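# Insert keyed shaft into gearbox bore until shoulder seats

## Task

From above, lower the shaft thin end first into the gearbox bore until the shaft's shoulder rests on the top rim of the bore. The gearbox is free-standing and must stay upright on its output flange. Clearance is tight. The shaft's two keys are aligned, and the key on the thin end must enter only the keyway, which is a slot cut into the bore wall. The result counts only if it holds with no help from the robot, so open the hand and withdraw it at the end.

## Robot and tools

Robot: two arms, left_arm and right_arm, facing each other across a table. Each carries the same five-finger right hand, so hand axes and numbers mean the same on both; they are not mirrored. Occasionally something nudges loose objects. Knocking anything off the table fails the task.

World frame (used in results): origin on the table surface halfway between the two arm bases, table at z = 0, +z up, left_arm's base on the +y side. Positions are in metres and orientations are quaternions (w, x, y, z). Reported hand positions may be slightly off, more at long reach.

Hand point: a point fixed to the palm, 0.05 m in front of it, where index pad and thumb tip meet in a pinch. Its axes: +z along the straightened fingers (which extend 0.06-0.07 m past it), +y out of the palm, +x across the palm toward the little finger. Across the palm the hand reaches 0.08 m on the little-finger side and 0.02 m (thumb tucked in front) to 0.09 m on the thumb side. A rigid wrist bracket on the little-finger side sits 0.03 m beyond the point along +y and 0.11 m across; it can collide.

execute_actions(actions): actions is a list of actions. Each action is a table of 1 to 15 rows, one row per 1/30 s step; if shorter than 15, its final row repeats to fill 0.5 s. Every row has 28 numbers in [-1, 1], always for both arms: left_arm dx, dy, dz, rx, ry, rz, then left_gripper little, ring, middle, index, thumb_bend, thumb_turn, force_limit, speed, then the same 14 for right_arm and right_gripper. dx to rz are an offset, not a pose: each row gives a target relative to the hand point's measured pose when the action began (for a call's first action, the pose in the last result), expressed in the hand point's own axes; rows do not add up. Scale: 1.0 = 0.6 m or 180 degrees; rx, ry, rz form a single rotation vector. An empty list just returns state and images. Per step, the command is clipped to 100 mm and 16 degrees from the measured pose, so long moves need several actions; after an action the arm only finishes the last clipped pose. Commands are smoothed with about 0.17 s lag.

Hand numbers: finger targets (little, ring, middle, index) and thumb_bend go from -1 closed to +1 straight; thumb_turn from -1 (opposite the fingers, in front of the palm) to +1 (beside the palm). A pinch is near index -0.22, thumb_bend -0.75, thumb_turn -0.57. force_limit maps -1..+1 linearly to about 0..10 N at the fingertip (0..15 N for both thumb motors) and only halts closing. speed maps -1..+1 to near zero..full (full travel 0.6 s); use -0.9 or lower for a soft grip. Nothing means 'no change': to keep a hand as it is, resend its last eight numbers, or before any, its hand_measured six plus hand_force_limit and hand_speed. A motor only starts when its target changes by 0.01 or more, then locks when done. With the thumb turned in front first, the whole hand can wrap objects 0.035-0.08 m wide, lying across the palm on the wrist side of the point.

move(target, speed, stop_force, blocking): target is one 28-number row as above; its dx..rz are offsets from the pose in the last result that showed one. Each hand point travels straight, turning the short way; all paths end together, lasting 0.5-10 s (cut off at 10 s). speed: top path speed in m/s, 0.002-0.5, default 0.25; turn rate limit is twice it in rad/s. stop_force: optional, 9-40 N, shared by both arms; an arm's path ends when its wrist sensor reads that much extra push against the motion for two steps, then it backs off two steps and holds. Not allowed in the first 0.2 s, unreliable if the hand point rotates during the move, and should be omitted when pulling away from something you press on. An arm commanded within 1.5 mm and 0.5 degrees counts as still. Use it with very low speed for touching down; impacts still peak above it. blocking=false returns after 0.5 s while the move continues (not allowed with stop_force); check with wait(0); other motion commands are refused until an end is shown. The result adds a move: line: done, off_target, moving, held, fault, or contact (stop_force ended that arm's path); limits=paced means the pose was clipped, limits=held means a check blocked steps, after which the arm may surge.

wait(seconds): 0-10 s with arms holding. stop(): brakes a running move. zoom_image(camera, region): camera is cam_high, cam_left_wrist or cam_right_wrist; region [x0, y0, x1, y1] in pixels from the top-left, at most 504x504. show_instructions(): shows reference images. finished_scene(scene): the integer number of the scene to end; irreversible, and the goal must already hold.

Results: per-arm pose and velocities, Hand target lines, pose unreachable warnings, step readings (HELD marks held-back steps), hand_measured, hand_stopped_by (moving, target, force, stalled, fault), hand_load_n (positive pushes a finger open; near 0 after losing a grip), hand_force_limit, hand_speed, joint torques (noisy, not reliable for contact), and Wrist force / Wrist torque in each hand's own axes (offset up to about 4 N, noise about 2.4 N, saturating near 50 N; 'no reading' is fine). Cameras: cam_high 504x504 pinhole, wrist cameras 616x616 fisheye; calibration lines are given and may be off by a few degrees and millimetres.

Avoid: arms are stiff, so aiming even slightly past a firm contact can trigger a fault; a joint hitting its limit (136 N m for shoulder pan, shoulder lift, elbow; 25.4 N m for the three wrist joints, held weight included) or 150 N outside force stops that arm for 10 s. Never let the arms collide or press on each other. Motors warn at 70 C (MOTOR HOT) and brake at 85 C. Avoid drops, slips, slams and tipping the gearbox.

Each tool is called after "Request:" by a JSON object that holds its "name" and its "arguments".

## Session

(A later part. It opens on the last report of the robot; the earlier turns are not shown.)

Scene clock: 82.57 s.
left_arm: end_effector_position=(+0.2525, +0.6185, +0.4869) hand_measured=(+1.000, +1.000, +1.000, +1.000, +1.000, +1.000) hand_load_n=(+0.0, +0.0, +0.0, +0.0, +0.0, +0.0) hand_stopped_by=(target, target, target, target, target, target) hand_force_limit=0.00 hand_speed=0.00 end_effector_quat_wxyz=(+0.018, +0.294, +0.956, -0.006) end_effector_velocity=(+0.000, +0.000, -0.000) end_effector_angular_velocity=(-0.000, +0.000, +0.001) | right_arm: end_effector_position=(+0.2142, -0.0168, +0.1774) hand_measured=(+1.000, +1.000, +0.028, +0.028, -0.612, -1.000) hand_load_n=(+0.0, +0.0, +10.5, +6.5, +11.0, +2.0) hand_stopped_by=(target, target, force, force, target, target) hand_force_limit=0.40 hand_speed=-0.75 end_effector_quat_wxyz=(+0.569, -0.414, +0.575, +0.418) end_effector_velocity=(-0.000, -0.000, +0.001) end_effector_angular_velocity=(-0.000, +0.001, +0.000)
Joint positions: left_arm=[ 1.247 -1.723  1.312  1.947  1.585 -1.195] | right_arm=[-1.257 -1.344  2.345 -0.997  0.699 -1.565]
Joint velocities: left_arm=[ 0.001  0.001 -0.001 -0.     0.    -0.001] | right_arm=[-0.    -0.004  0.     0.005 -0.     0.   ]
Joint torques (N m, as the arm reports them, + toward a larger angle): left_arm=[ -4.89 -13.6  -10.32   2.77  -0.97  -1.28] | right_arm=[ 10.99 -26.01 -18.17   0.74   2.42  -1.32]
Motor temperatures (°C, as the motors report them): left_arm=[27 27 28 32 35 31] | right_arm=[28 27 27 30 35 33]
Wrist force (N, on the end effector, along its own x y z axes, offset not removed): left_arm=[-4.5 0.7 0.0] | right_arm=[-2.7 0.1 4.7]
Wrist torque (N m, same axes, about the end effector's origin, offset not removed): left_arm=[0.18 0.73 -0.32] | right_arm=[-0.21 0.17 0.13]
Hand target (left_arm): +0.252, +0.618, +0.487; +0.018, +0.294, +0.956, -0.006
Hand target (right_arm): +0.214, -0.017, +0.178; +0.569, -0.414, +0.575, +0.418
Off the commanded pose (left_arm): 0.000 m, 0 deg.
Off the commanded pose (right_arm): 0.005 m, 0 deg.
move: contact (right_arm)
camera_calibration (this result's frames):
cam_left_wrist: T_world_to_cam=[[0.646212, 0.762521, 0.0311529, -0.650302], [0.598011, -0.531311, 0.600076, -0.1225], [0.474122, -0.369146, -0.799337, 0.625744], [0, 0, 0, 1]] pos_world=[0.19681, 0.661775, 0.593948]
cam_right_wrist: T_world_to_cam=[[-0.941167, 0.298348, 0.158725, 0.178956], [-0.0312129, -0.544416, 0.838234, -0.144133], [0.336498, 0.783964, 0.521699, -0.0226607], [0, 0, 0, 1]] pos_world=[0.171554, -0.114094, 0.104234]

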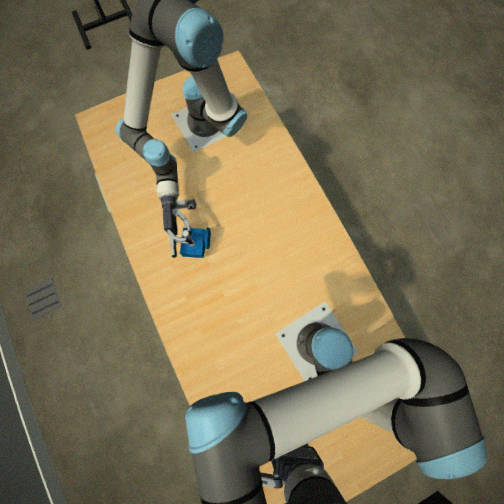

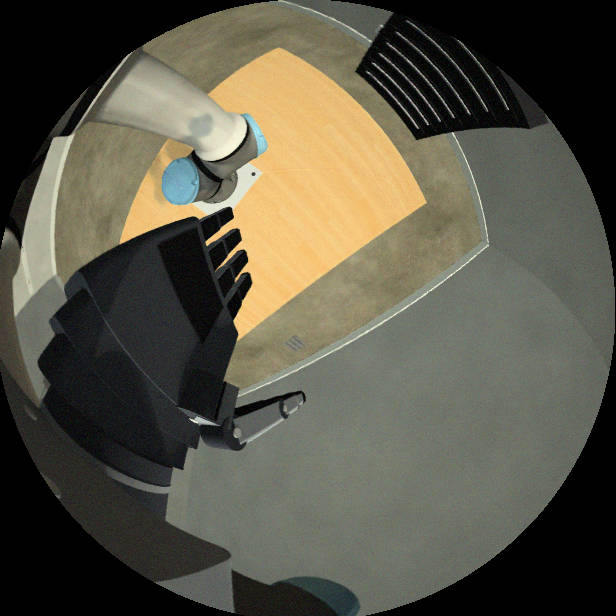

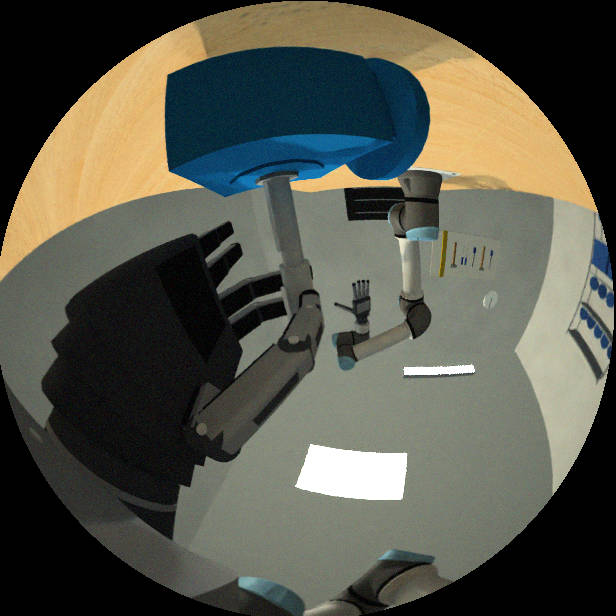

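Request:
{"name": "move", "arguments": {"target": [0,0,0,0,0,0,1,1,1,1,1,1,0,0,-0.001,-0.0007,0,-0.03,0,0,1,1,-0.4,-0.4,-0.62,-1,0.4,-0.75], "speed": 0.05}}

Request:
{"name": "zoom_image", "arguments": {"camera": "cam_right_wrist", "region": [245,155,295,205]}}

Request:
{"name": "move", "arguments": {"target": [0,0,0,0,0,0,1,1,1,1,1,1,0,0,0.012,0,0,0,0,0,1,1,-0.4,-0.4,-0.62,-1,0.4,-0.75], "speed": 0.004, "stop_force": 10}}

Scene clock: 84.57 s.
left_arm: end_effector_position=(+0.2525, +0.6185, +0.4869) hand_measured=(+1.000, +1.000, +1.000, +1.000, +1.000, +1.000) hand_load_n=(+0.0, +0.0, +0.0, +0.0, +0.0, +0.0) hand_stopped_by=(target, target, target, target, target, target) hand_force_limit=0.00 hand_speed=0.00 end_effector_quat_wxyz=(+0.018, +0.294, +0.956, -0.006) end_effector_velocity=(+0.001, +0.000, -0.000) end_effector_angular_velocity=(+0.001, +0.000, +0.001) | right_arm: end_effector_position=(+0.2146, -0.0170, +0.1780) hand_measured=(+1.000, +1.000, +0.028, +0.028, -0.612, -1.000) hand_load_n=(+0.0, +0.0, +8.5, +6.0, +12.5, +1.0) hand_stopped_by=(target, target, force, force, target, target) hand_force_limit=0.40 hand_speed=-0.75 end_effector_quat_wxyz=(+0.549, -0.440, +0.555, +0.444) end_effector_velocity=(-0.000, +0.000, +0.000) end_effector_angular_velocity=(-0.001, +0.002, +0.008)
Joint positions: left_arm=[ 1.247 -1.723  1.312  1.947  1.585 -1.195] | right_arm=[-1.288 -1.313  2.297 -0.981  0.575 -1.564]
Joint velocities: left_arm=[-0.     0.002 -0.001 -0.    -0.001 -0.001] | right_arm=[-0.001  0.003 -0.005  0.005 -0.009  0.   ]
Joint torques (N m, as the arm reports them, + toward a larger angle): left_arm=[ -4.26 -13.16  -9.63   2.74  -0.87  -1.27] | right_arm=[-15.94 -16.39 -25.68  -0.13  -2.77   1.25]
Motor temperatures (°C, as the motors report them): left_arm=[27 27 28 32 35 31] | right_arm=[28 27 27 30 35 33]
Wrist force (N, on the end effector, along its own x y z axes, offset not removed): left_arm=[-4.2 -0.9 -2.5] | right_arm=[5.4 -0.4 2.6]
Wrist torque (N m, same axes, about the end effector's origin, offset not removed): left_arm=[0.19 0.70 -0.36] | right_arm=[-0.44 0.30 0.04]
Hand target (left_arm): +0.252, +0.618, +0.487; +0.018, +0.294, +0.956, -0.006
Hand target (right_arm): +0.215, -0.017, +0.178; +0.549, -0.440, +0.555, +0.444
Off the commanded pose (left_arm): 0.000 m, 0 deg.
Off the commanded pose (right_arm): 0.000 m, 0 deg.
move: done
camera_calibration (this result's frames):
cam_left_wrist: T_world_to_cam=[[0.646212, 0.762522, 0.0311531, -0.650302], [0.598011, -0.531312, 0.600075, -0.1225], [0.474122, -0.369146, -0.799337, 0.625744], [0, 0, 0, 1]] pos_world=[0.19681, 0.661775, 0.593948]
cam_right_wrist: T_world_to_cam=[[-0.964918, 0.208906, 0.159036, 0.182804], [0.0199311, -0.545699, 0.837744, -0.155639], [0.261795, 0.811524, 0.522391, -0.00662335], [0, 0, 0, 1]] pos_world=[0.181227, -0.117746, 0.104773]

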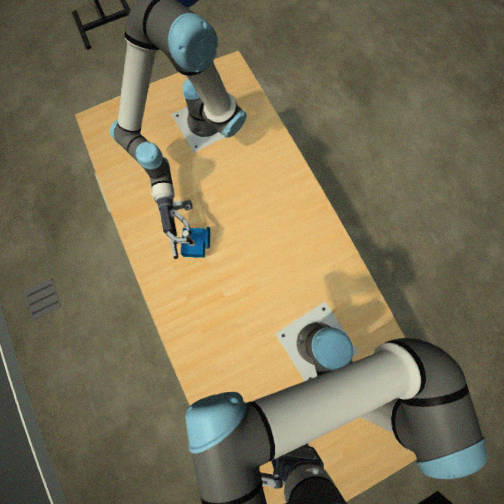

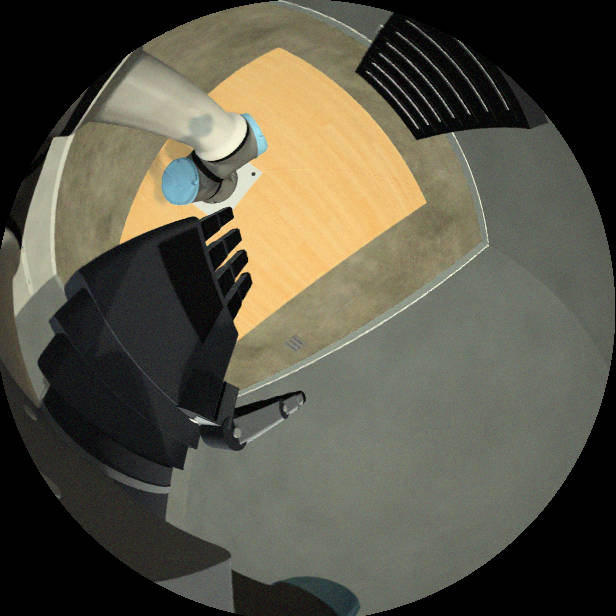

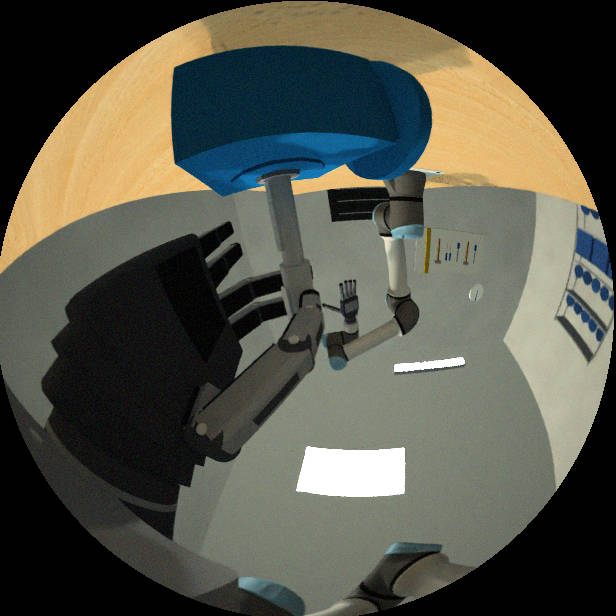

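Region (245, 155, 295, 205) of cam_right_wrist's 616x616 image, scaled by 10.080, with more detail than that image has.

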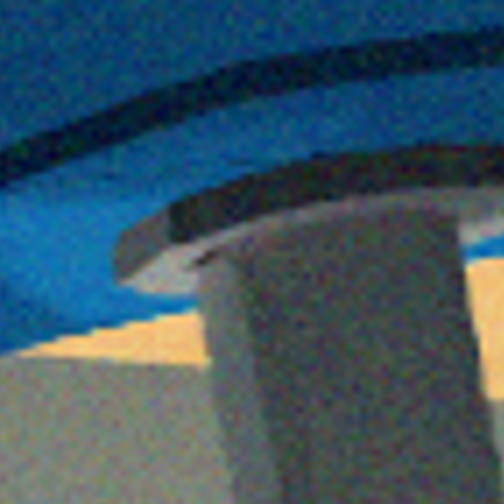

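Scene clock: 85.07 s.
left_arm: end_effector_position=(+0.2525, +0.6185, +0.4869) hand_measured=(+1.000, +1.000, +1.000, +1.000, +1.000, +1.000) hand_load_n=(+0.0, +0.0, +0.0, +0.0, +0.0, +0.0) hand_stopped_by=(target, target, target, target, target, target) hand_force_limit=0.00 hand_speed=0.00 end_effector_quat_wxyz=(+0.018, +0.294, +0.956, -0.006) end_effector_velocity=(+0.000, -0.000, +0.000) end_effector_angular_velocity=(-0.001, +0.001, -0.000) | right_arm: end_effector_position=(+0.2146, -0.0170, +0.1775) hand_measured=(+1.000, +1.000, +0.028, +0.028, -0.612, -1.000) hand_load_n=(+0.0, +0.0, +9.0, +7.0, +12.0, +2.5) hand_stopped_by=(target, target, force, force, target, target) hand_force_limit=0.40 hand_speed=-0.75 end_effector_quat_wxyz=(+0.549, -0.440, +0.555, +0.444) end_effector_velocity=(-0.000, +0.000, +0.001) end_effector_angular_velocity=(-0.000, +0.001, +0.000)
Joint positions: left_arm=[ 1.247 -1.723  1.312  1.947  1.585 -1.195] | right_arm=[-1.288 -1.311  2.297 -0.982  0.575 -1.564]
Joint velocities: left_arm=[ 0.     0.001 -0.001  0.     0.001  0.   ] | right_arm=[ 0.    -0.002 -0.001  0.004 -0.    -0.   ]
Joint torques (N m, as the arm reports them, + toward a larger angle): left_arm=[ -4.87 -14.2   -9.94   2.74  -0.97  -1.28] | right_arm=[-12.49 -26.19 -22.42   1.34   1.43   0.19]
Motor temperatures (°C, as the motors report them): left_arm=[27 27 28 32 35 31] | right_arm=[28 27 27 30 35 33]
Wrist force (N, on the end effector, along its own x y z axes, offset not removed): left_arm=[-4.0 0.5 -0.7] | right_arm=[-8.1 -0.2 4.9]
Wrist torque (N m, same axes, about the end effector's origin, offset not removed): left_arm=[0.25 0.57 -0.19] | right_arm=[-0.43 0.23 -0.04]
Hand target (left_arm): +0.252, +0.618, +0.487; +0.018, +0.294, +0.956, -0.006
Hand target (right_arm): +0.215, -0.017, +0.178; +0.549, -0.440, +0.555, +0.444
Off the commanded pose (left_arm): 0.000 m, 0 deg.
Off the commanded pose (right_arm): 0.007 m, 0 deg.
move: contact (right_arm)
camera_calibration (this result's frames):
cam_left_wrist: T_world_to_cam=[[0.646212, 0.762522, 0.0311529, -0.650302], [0.598011, -0.531311, 0.600076, -0.1225], [0.474122, -0.369146, -0.799336, 0.625744], [0, 0, 0, 1]] pos_world=[0.19681, 0.661775, 0.593948]
cam_right_wrist: T_world_to_cam=[[-0.964939, 0.208767, 0.159088, 0.182878], [0.0200599, -0.545679, 0.837754, -0.155311], [0.261706, 0.811573, 0.522359, -0.00637211], [0, 0, 0, 1]] pos_world=[0.181249, -0.117758, 0.104348]

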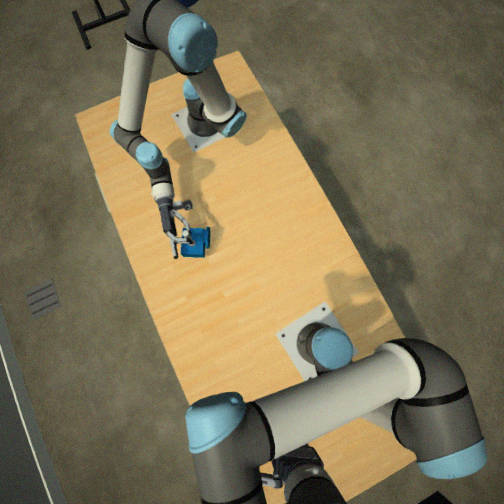

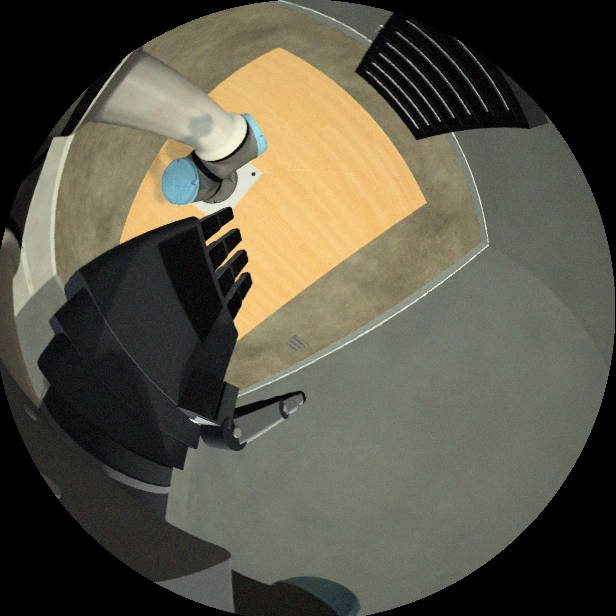

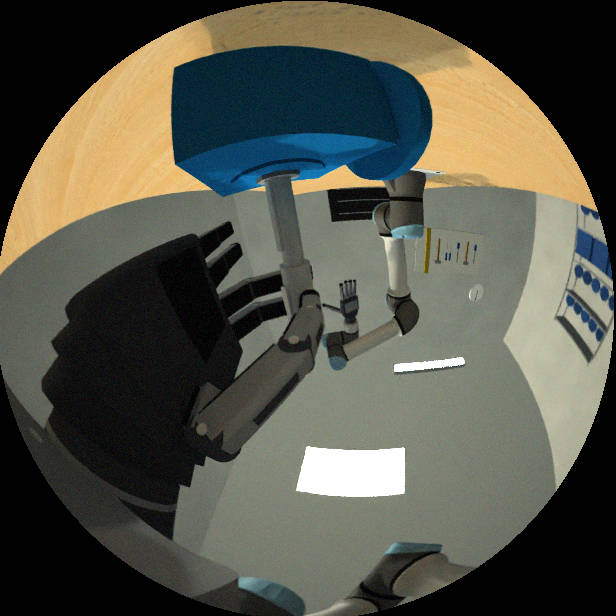

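Request:
{"name": "move", "arguments": {"target": [0,0,0,0,0,0,1,1,1,1,1,1,0,0,-0.001,0.0012,0,0.05,0,0,1,1,-0.4,-0.4,-0.62,-1,0.4,-0.75], "speed": 0.05}}

Request:
{"name": "zoom_image", "arguments": {"camera": "cam_right_wrist", "region": [245,155,295,205]}}

Request:
{"name": "move", "arguments": {"target": [0,0,0,0,0,0,1,1,1,1,1,1,0,0,0.012,0,0,0,0,0,1,1,-0.4,-0.4,-0.62,-1,0.4,-0.75], "speed": 0.004, "stop_force": 10}}

Scene clock: 87.03 s.
left_arm: end_effector_position=(+0.2525, +0.6185, +0.4869) hand_measured=(+1.000, +1.000, +1.000, +1.000, +1.000, +1.000) hand_load_n=(+0.0, +0.0, +0.0, +0.0, +0.0, +0.0) hand_stopped_by=(target, target, target, target, target, target) hand_force_limit=0.00 hand_speed=0.00 end_effector_quat_wxyz=(+0.018, +0.294, +0.956, -0.006) end_effector_velocity=(+0.000, +0.000, -0.001) end_effector_angular_velocity=(+0.001, +0.002, -0.000) | right_arm: end_effector_position=(+0.2139, -0.0168, +0.1781) hand_measured=(+1.000, +1.000, +0.028, +0.028, -0.612, -1.000) hand_load_n=(+0.0, +0.0, +10.5, +7.0, +9.5, +0.5) hand_stopped_by=(target, target, force, force, target, target) hand_force_limit=0.40 hand_speed=-0.75 end_effector_quat_wxyz=(+0.582, -0.395, +0.588, +0.400) end_effector_velocity=(-0.000, +0.000, +0.000) end_effector_angular_velocity=(+0.000, -0.001, -0.007)
Joint positions: left_arm=[ 1.247 -1.723  1.312  1.947  1.585 -1.195] | right_arm=[-1.231 -1.366  2.372 -1.001  0.788 -1.565]
Joint velocities: left_arm=[ 0.     0.002  0.001 -0.    -0.     0.001] | right_arm=[ 0.004 -0.002  0.003 -0.001  0.011 -0.   ]
Joint torques (N m, as the arm reports them, + toward a larger angle): left_arm=[ -4.87 -13.87 -10.1    2.8   -0.93  -1.21] | right_arm=[ 11.73 -27.33  -4.37  -3.23   2.66  -0.58]
Motor temperatures (°C, as the motors report them): left_arm=[27 27 28 32 35 31] | right_arm=[28 27 27 30 35 33]
Wrist force (N, on the end effector, along its own x y z axes, offset not removed): left_arm=[-4.8 -0.6 3.6] | right_arm=[3.7 -0.5 4.7]
Wrist torque (N m, same axes, about the end effector's origin, offset not removed): left_arm=[-0.16 0.33 -0.25] | right_arm=[-0.33 0.38 0.19]
Hand target (left_arm): +0.252, +0.618, +0.487; +0.018, +0.294, +0.956, -0.006
Hand target (right_arm): +0.214, -0.017, +0.178; +0.582, -0.395, +0.588, +0.399
Off the commanded pose (left_arm): 0.000 m, 0 deg.
Off the commanded pose (right_arm): 0.000 m, 0 deg.
move: done
camera_calibration (this result's frames):
cam_left_wrist: T_world_to_cam=[[0.646212, 0.762522, 0.0311529, -0.650302], [0.598011, -0.531311, 0.600075, -0.1225], [0.474122, -0.369146, -0.799337, 0.625744], [0, 0, 0, 1]] pos_world=[0.19681, 0.661775, 0.593948]
cam_right_wrist: T_world_to_cam=[[-0.920621, 0.356801, 0.158589, 0.175176], [-0.0651804, -0.540896, 0.83856, -0.137491], [0.384979, 0.761659, 0.521217, -0.0336335], [0, 0, 0, 1]] pos_world=[0.165257, -0.111254, 0.105044]

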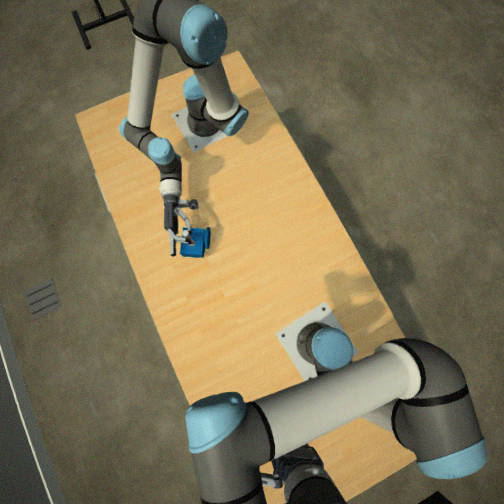

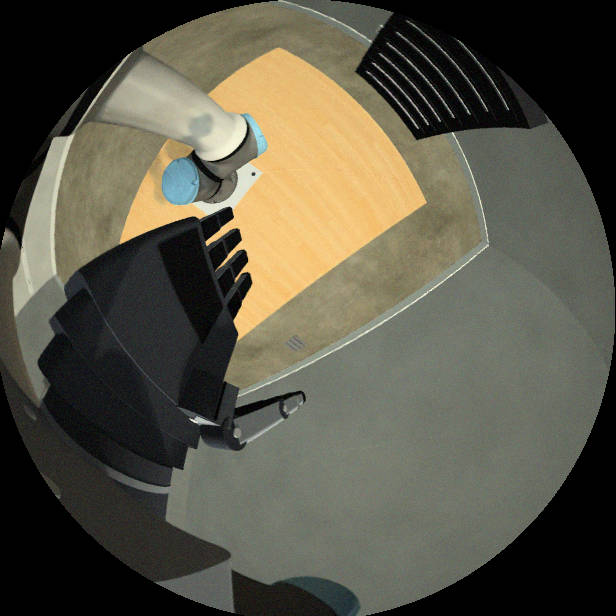

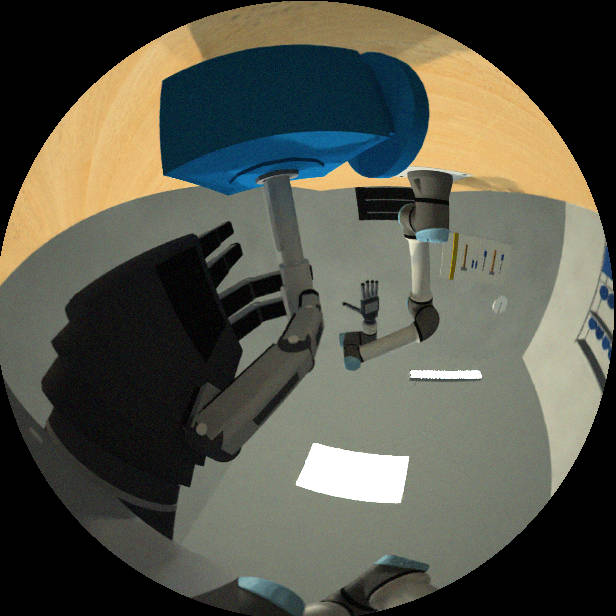

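Region (245, 155, 295, 205) of cam_right_wrist's 616x616 image, scaled by 10.080, with more detail than that image has.

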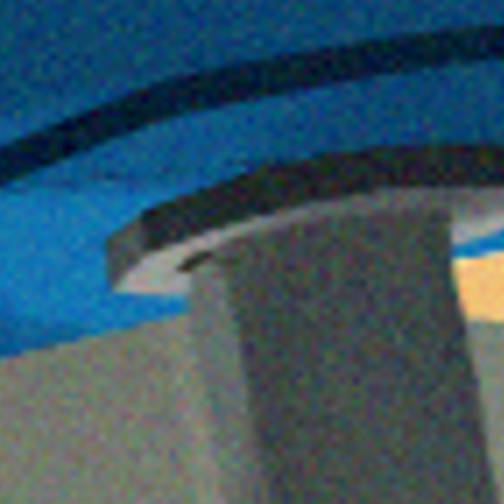

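Scene clock: 87.53 s.
left_arm: end_effector_position=(+0.2525, +0.6185, +0.4869) hand_measured=(+1.000, +1.000, +1.000, +1.000, +1.000, +1.000) hand_load_n=(+0.0, +0.0, +0.0, +0.0, +0.0, +0.0) hand_stopped_by=(target, target, target, target, target, target) hand_force_limit=0.00 hand_speed=0.00 end_effector_quat_wxyz=(+0.018, +0.294, +0.956, -0.006) end_effector_velocity=(+0.000, -0.000, -0.001) end_effector_angular_velocity=(+0.000, +0.002, -0.000) | right_arm: end_effector_position=(+0.2139, -0.0168, +0.1777) hand_measured=(+1.000, +1.000, +0.028, +0.028, -0.612, -1.000) hand_load_n=(+0.0, +0.0, +10.0, +7.0, +10.5, +1.0) hand_stopped_by=(target, target, force, force, target, target) hand_force_limit=0.40 hand_speed=-0.75 end_effector_quat_wxyz=(+0.582, -0.395, +0.588, +0.400) end_effector_velocity=(-0.000, +0.000, +0.001) end_effector_angular_velocity=(+0.001, -0.002, -0.000)
Joint positions: left_arm=[ 1.247 -1.723  1.312  1.947  1.585 -1.195] | right_arm=[-1.231 -1.365  2.372 -1.003  0.789 -1.565]
Joint velocities: left_arm=[0.    0.001 0.001 0.    0.    0.   ] | right_arm=[ 0.    -0.003 -0.     0.001  0.    -0.   ]
Joint torques (N m, as the arm reports them, + toward a larger angle): left_arm=[ -4.8  -13.57 -10.6    2.7   -0.97  -1.24] | right_arm=[  6.06 -24.98 -15.21   0.35   0.01  -0.45]
Motor temperatures (°C, as the motors report them): left_arm=[27 27 28 32 35 31] | right_arm=[28 27 27 30 35 33]
Wrist force (N, on the end effector, along its own x y z axes, offset not removed): left_arm=[-1.7 0.7 2.1] | right_arm=[1.3 -3.3 5.4]
Wrist torque (N m, same axes, about the end effector's origin, offset not removed): left_arm=[0.05 0.14 0.08] | right_arm=[-0.72 -0.19 0.12]
Hand target (left_arm): +0.252, +0.618, +0.487; +0.018, +0.294, +0.956, -0.006
Hand target (right_arm): +0.214, -0.017, +0.178; +0.582, -0.395, +0.588, +0.400
Off the commanded pose (left_arm): 0.000 m, 0 deg.
Off the commanded pose (right_arm): 0.007 m, 0 deg.
move: contact (right_arm)
camera_calibration (this result's frames):
cam_left_wrist: T_world_to_cam=[[0.646212, 0.762522, 0.0311531, -0.650302], [0.598011, -0.531311, 0.600075, -0.1225], [0.474122, -0.369146, -0.799337, 0.625744], [0, 0, 0, 1]] pos_world=[0.19681, 0.661775, 0.593948]
cam_right_wrist: T_world_to_cam=[[-0.920593, 0.356862, 0.158615, 0.17516], [-0.0651846, -0.540878, 0.838571, -0.137134], [0.385046, 0.761643, 0.52119, -0.0333868], [0, 0, 0, 1]] pos_world=[0.165167, -0.111252, 0.104615]

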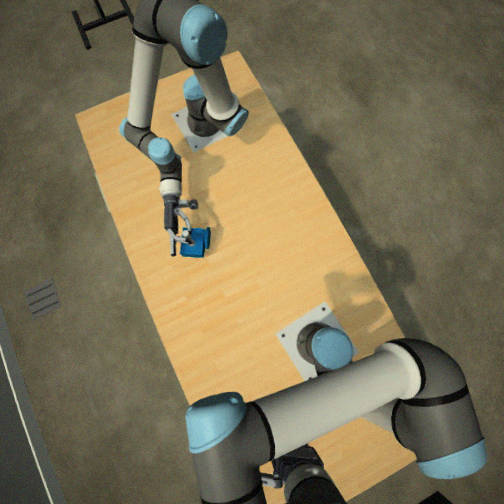

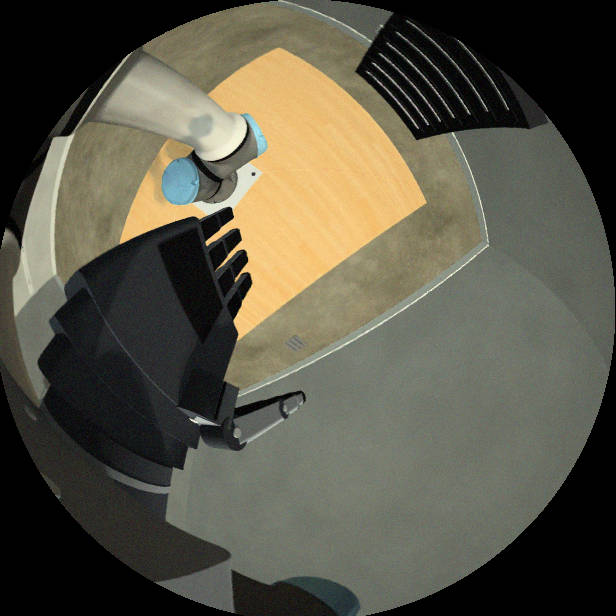

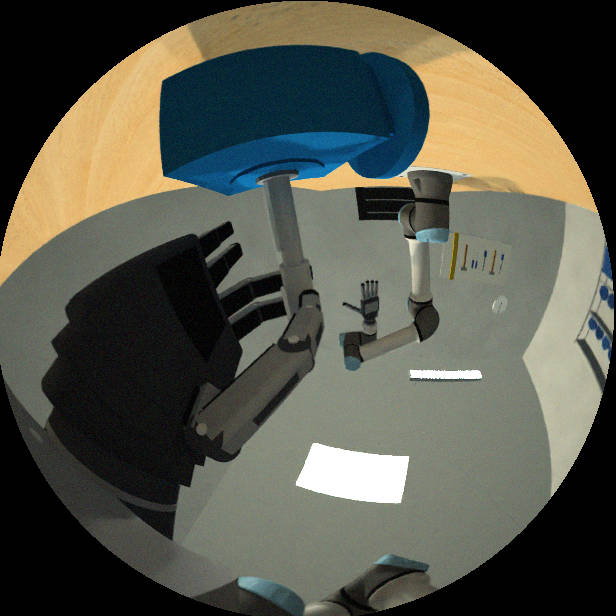

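Request:
{"name": "move", "arguments": {"target": [0,0,0,0,0,0,1,1,1,1,1,1,0,0,0.002,0.001,-0.001,0.045,0,0,1,1,-0.4,-0.4,-0.62,-1,0.4,-0.75], "speed": 0.03}}

Request:
{"name": "zoom_image", "arguments": {"camera": "cam_right_wrist", "region": [245,155,295,205]}}

Scene clock: 90.33 s.
left_arm: end_effector_position=(+0.2525, +0.6185, +0.4869) hand_measured=(+1.000, +1.000, +1.000, +1.000, +1.000, +1.000) hand_load_n=(+0.0, +0.0, +0.0, +0.0, +0.0, +0.0) hand_stopped_by=(target, target, target, target, target, target) hand_force_limit=0.00 hand_speed=0.00 end_effector_quat_wxyz=(+0.018, +0.294, +0.956, -0.006) end_effector_velocity=(+0.000, +0.000, -0.001) end_effector_angular_velocity=(+0.000, +0.002, +0.002) | right_arm: end_effector_position=(+0.2131, -0.0171, +0.1764) hand_measured=(+1.000, +1.000, +0.028, +0.028, -0.612, -1.000) hand_load_n=(+0.0, +0.0, +12.0, +8.0, +7.5, +3.5) hand_stopped_by=(target, target, force, force, target, target) hand_force_limit=0.40 hand_speed=-0.75 end_effector_quat_wxyz=(+0.608, -0.354, +0.614, +0.357) end_effector_velocity=(-0.000, -0.000, -0.000) end_effector_angular_velocity=(+0.000, -0.000, -0.008)
Joint positions: left_arm=[ 1.247 -1.723  1.312  1.947  1.585 -1.195] | right_arm=[-1.153 -1.397  2.421 -1.019  1.007 -1.565]
Joint velocities: left_arm=[ 0.001  0.001  0.001 -0.     0.    -0.002] | right_arm=[ 0.005 -0.001  0.003 -0.002  0.013  0.   ]
Joint torques (N m, as the arm reports them, + toward a larger angle): left_arm=[ -5.36 -13.69  -9.69   2.72  -0.92  -1.27] | right_arm=[ 12.26 -17.78   6.93   1.27   2.62  -1.41]
Motor temperatures (°C, as the motors report them): left_arm=[27 27 28 32 35 31] | right_arm=[28 27 27 30 35 33]
Wrist force (N, on the end effector, along its own x y z axes, offset not removed): left_arm=[-3.2 -2.5 -0.5] | right_arm=[-17.1 -2.6 6.9]
Wrist torque (N m, same axes, about the end effector's origin, offset not removed): left_arm=[-0.26 0.52 -0.18] | right_arm=[-0.80 -0.29 0.05]
Hand target (left_arm): +0.252, +0.618, +0.487; +0.018, +0.294, +0.956, -0.006
Hand target (right_arm): +0.213, -0.017, +0.176; +0.608, -0.353, +0.614, +0.357
Off the commanded pose (left_arm): 0.000 m, 0 deg.
Off the commanded pose (right_arm): 0.000 m, 0 deg.
move: done
camera_calibration (this result's frames):
cam_left_wrist: T_world_to_cam=[[0.646212, 0.762522, 0.0311529, -0.650302], [0.598012, -0.531311, 0.600075, -0.1225], [0.474122, -0.369146, -0.799337, 0.625744], [0, 0, 0, 1]] pos_world=[0.19681, 0.661775, 0.593948]
cam_right_wrist: T_world_to_cam=[[-0.861423, 0.482702, 0.157955, 0.164401], [-0.140431, -0.52525, 0.83928, -0.120143], [0.488088, 0.700794, 0.520249, -0.0550366], [0, 0, 0, 1]] pos_world=[0.15161, -0.103892, 0.103498]

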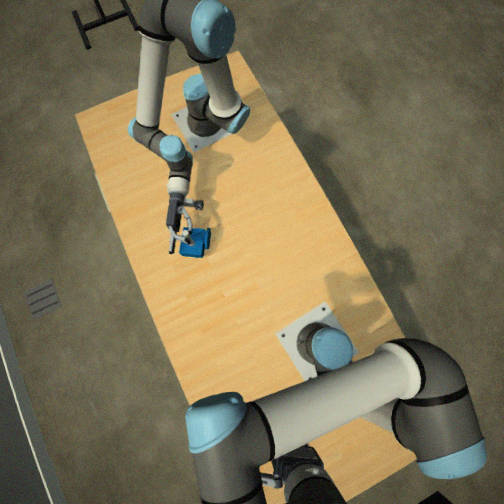

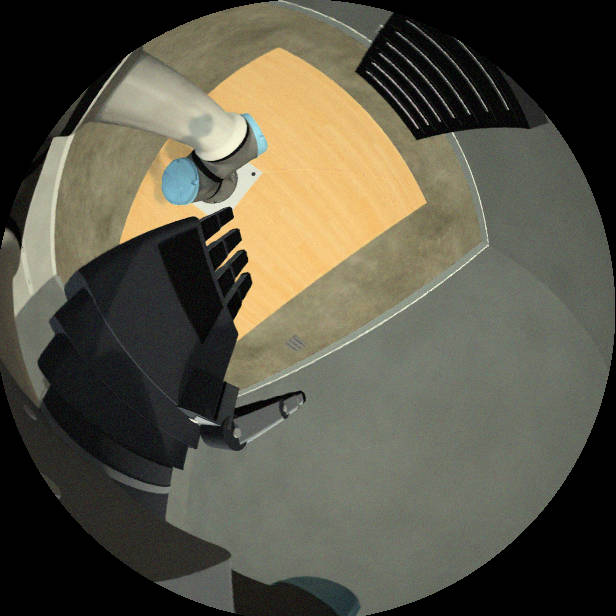

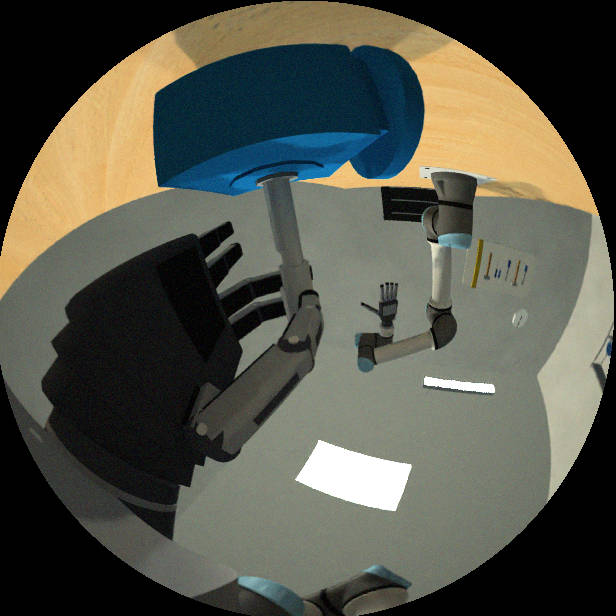

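Region (245, 155, 295, 205) of cam_right_wrist's 616x616 image, scaled by 10.080, with more detail than that image has.

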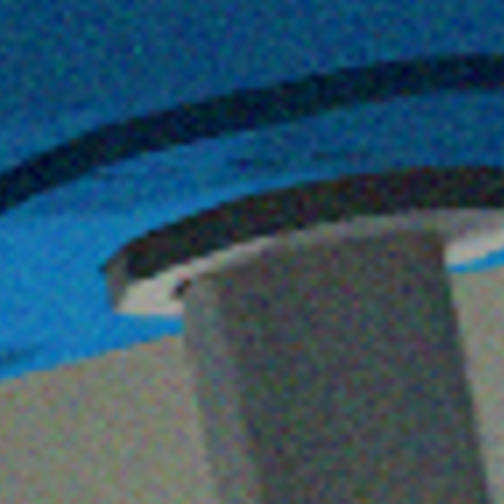

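Request:
{"name": "move", "arguments": {"target": [0,0,0,0,0,0,1,1,1,1,1,1,0,0,0,-0.001,0.001,0,0,0,1,1,0.09,0.09,-0.62,-1,0.4,-0.75], "speed": 0.01}}

Request:
{"name": "zoom_image", "arguments": {"camera": "cam_right_wrist", "region": [245,155,295,205]}}

Scene clock: 91.17 s.
left_arm: end_effector_position=(+0.2525, +0.6185, +0.4869) hand_measured=(+1.000, +1.000, +1.000, +1.000, +1.000, +1.000) hand_load_n=(+0.0, +0.0, +0.0, +0.0, +0.0, +0.0) hand_stopped_by=(target, target, target, target, target, target) hand_force_limit=0.00 hand_speed=0.00 end_effector_quat_wxyz=(+0.018, +0.294, +0.956, -0.006) end_effector_velocity=(-0.001, +0.000, -0.000) end_effector_angular_velocity=(+0.000, +0.002, -0.001) | right_arm: end_effector_position=(+0.2138, -0.0169, +0.1764) hand_measured=(+1.000, +1.000, +0.090, +0.090, -0.620, -1.000) hand_load_n=(+0.0, +0.0, +0.0, +0.0, +0.0, +0.0) hand_stopped_by=(target, target, target, target, target, target) hand_force_limit=0.40 hand_speed=-0.75 end_effector_quat_wxyz=(+0.608, -0.354, +0.614, +0.357) end_effector_velocity=(+0.001, -0.000, +0.000) end_effector_angular_velocity=(+0.000, +0.000, -0.000)
Joint positions: left_arm=[ 1.247 -1.723  1.312  1.947  1.585 -1.195] | right_arm=[-1.153 -1.395  2.419 -1.019  1.007 -1.565]
Joint velocities: left_arm=[ 0.    -0.001  0.002  0.001  0.     0.001] | right_arm=[-0.001  0.001 -0.001  0.001 -0.     0.   ]
Joint torques (N m, as the arm reports them, + toward a larger angle): left_arm=[ -4.77 -13.95 -10.38   2.74  -1.03  -1.31] | right_arm=[-14.28 -10.42 -23.63   0.12  -2.94  -0.73]
Motor temperatures (°C, as the motors report them): left_arm=[27 27 28 32 35 31] | right_arm=[28 27 27 30 35 33]
Wrist force (N, on the end effector, along its own x y z axes, offset not removed): left_arm=[-3.8 -1.6 2.2] | right_arm=[0.4 -0.3 2.6]
Wrist torque (N m, same axes, about the end effector's origin, offset not removed): left_arm=[-0.29 0.57 -0.20] | right_arm=[-0.24 -0.10 0.16]
Hand target (left_arm): +0.252, +0.618, +0.487; +0.018, +0.294, +0.956, -0.006
Hand target (right_arm): +0.214, -0.017, +0.176; +0.608, -0.354, +0.614, +0.357
Off the commanded pose (left_arm): 0.000 m, 0 deg.
Off the commanded pose (right_arm): 0.000 m, 0 deg.
move: done
camera_calibration (this result's frames):
cam_left_wrist: T_world_to_cam=[[0.646212, 0.762522, 0.031153, -0.650302], [0.598012, -0.531311, 0.600076, -0.1225], [0.474123, -0.369146, -0.799337, 0.625744], [0, 0, 0, 1]] pos_world=[0.19681, 0.661775, 0.593948]
cam_right_wrist: T_world_to_cam=[[-0.861446, 0.482658, 0.157963, 0.164955], [-0.140396, -0.525256, 0.839283, -0.119912], [0.488057, 0.70082, 0.520243, -0.055563], [0, 0, 0, 1]] pos_world=[0.152383, -0.103662, 0.10349]

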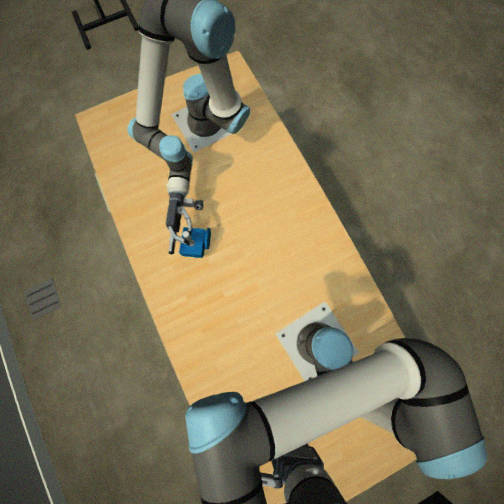

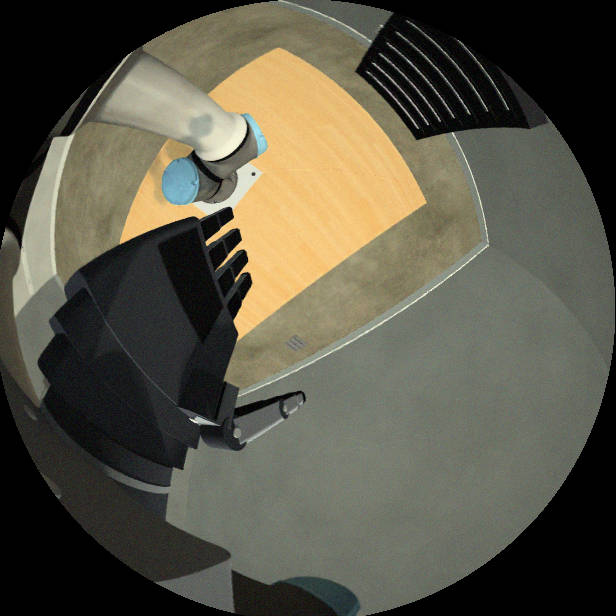

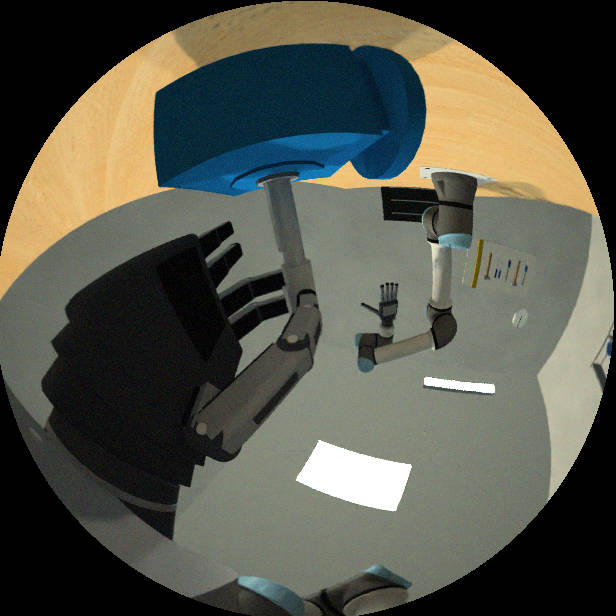

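Region (245, 155, 295, 205) of cam_right_wrist's 616x616 image, scaled by 10.080, with more detail than that image has.

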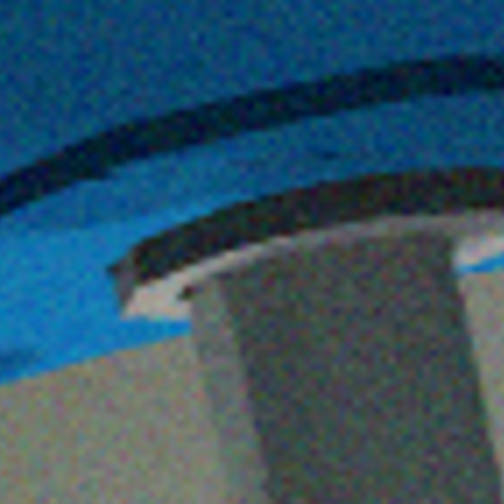

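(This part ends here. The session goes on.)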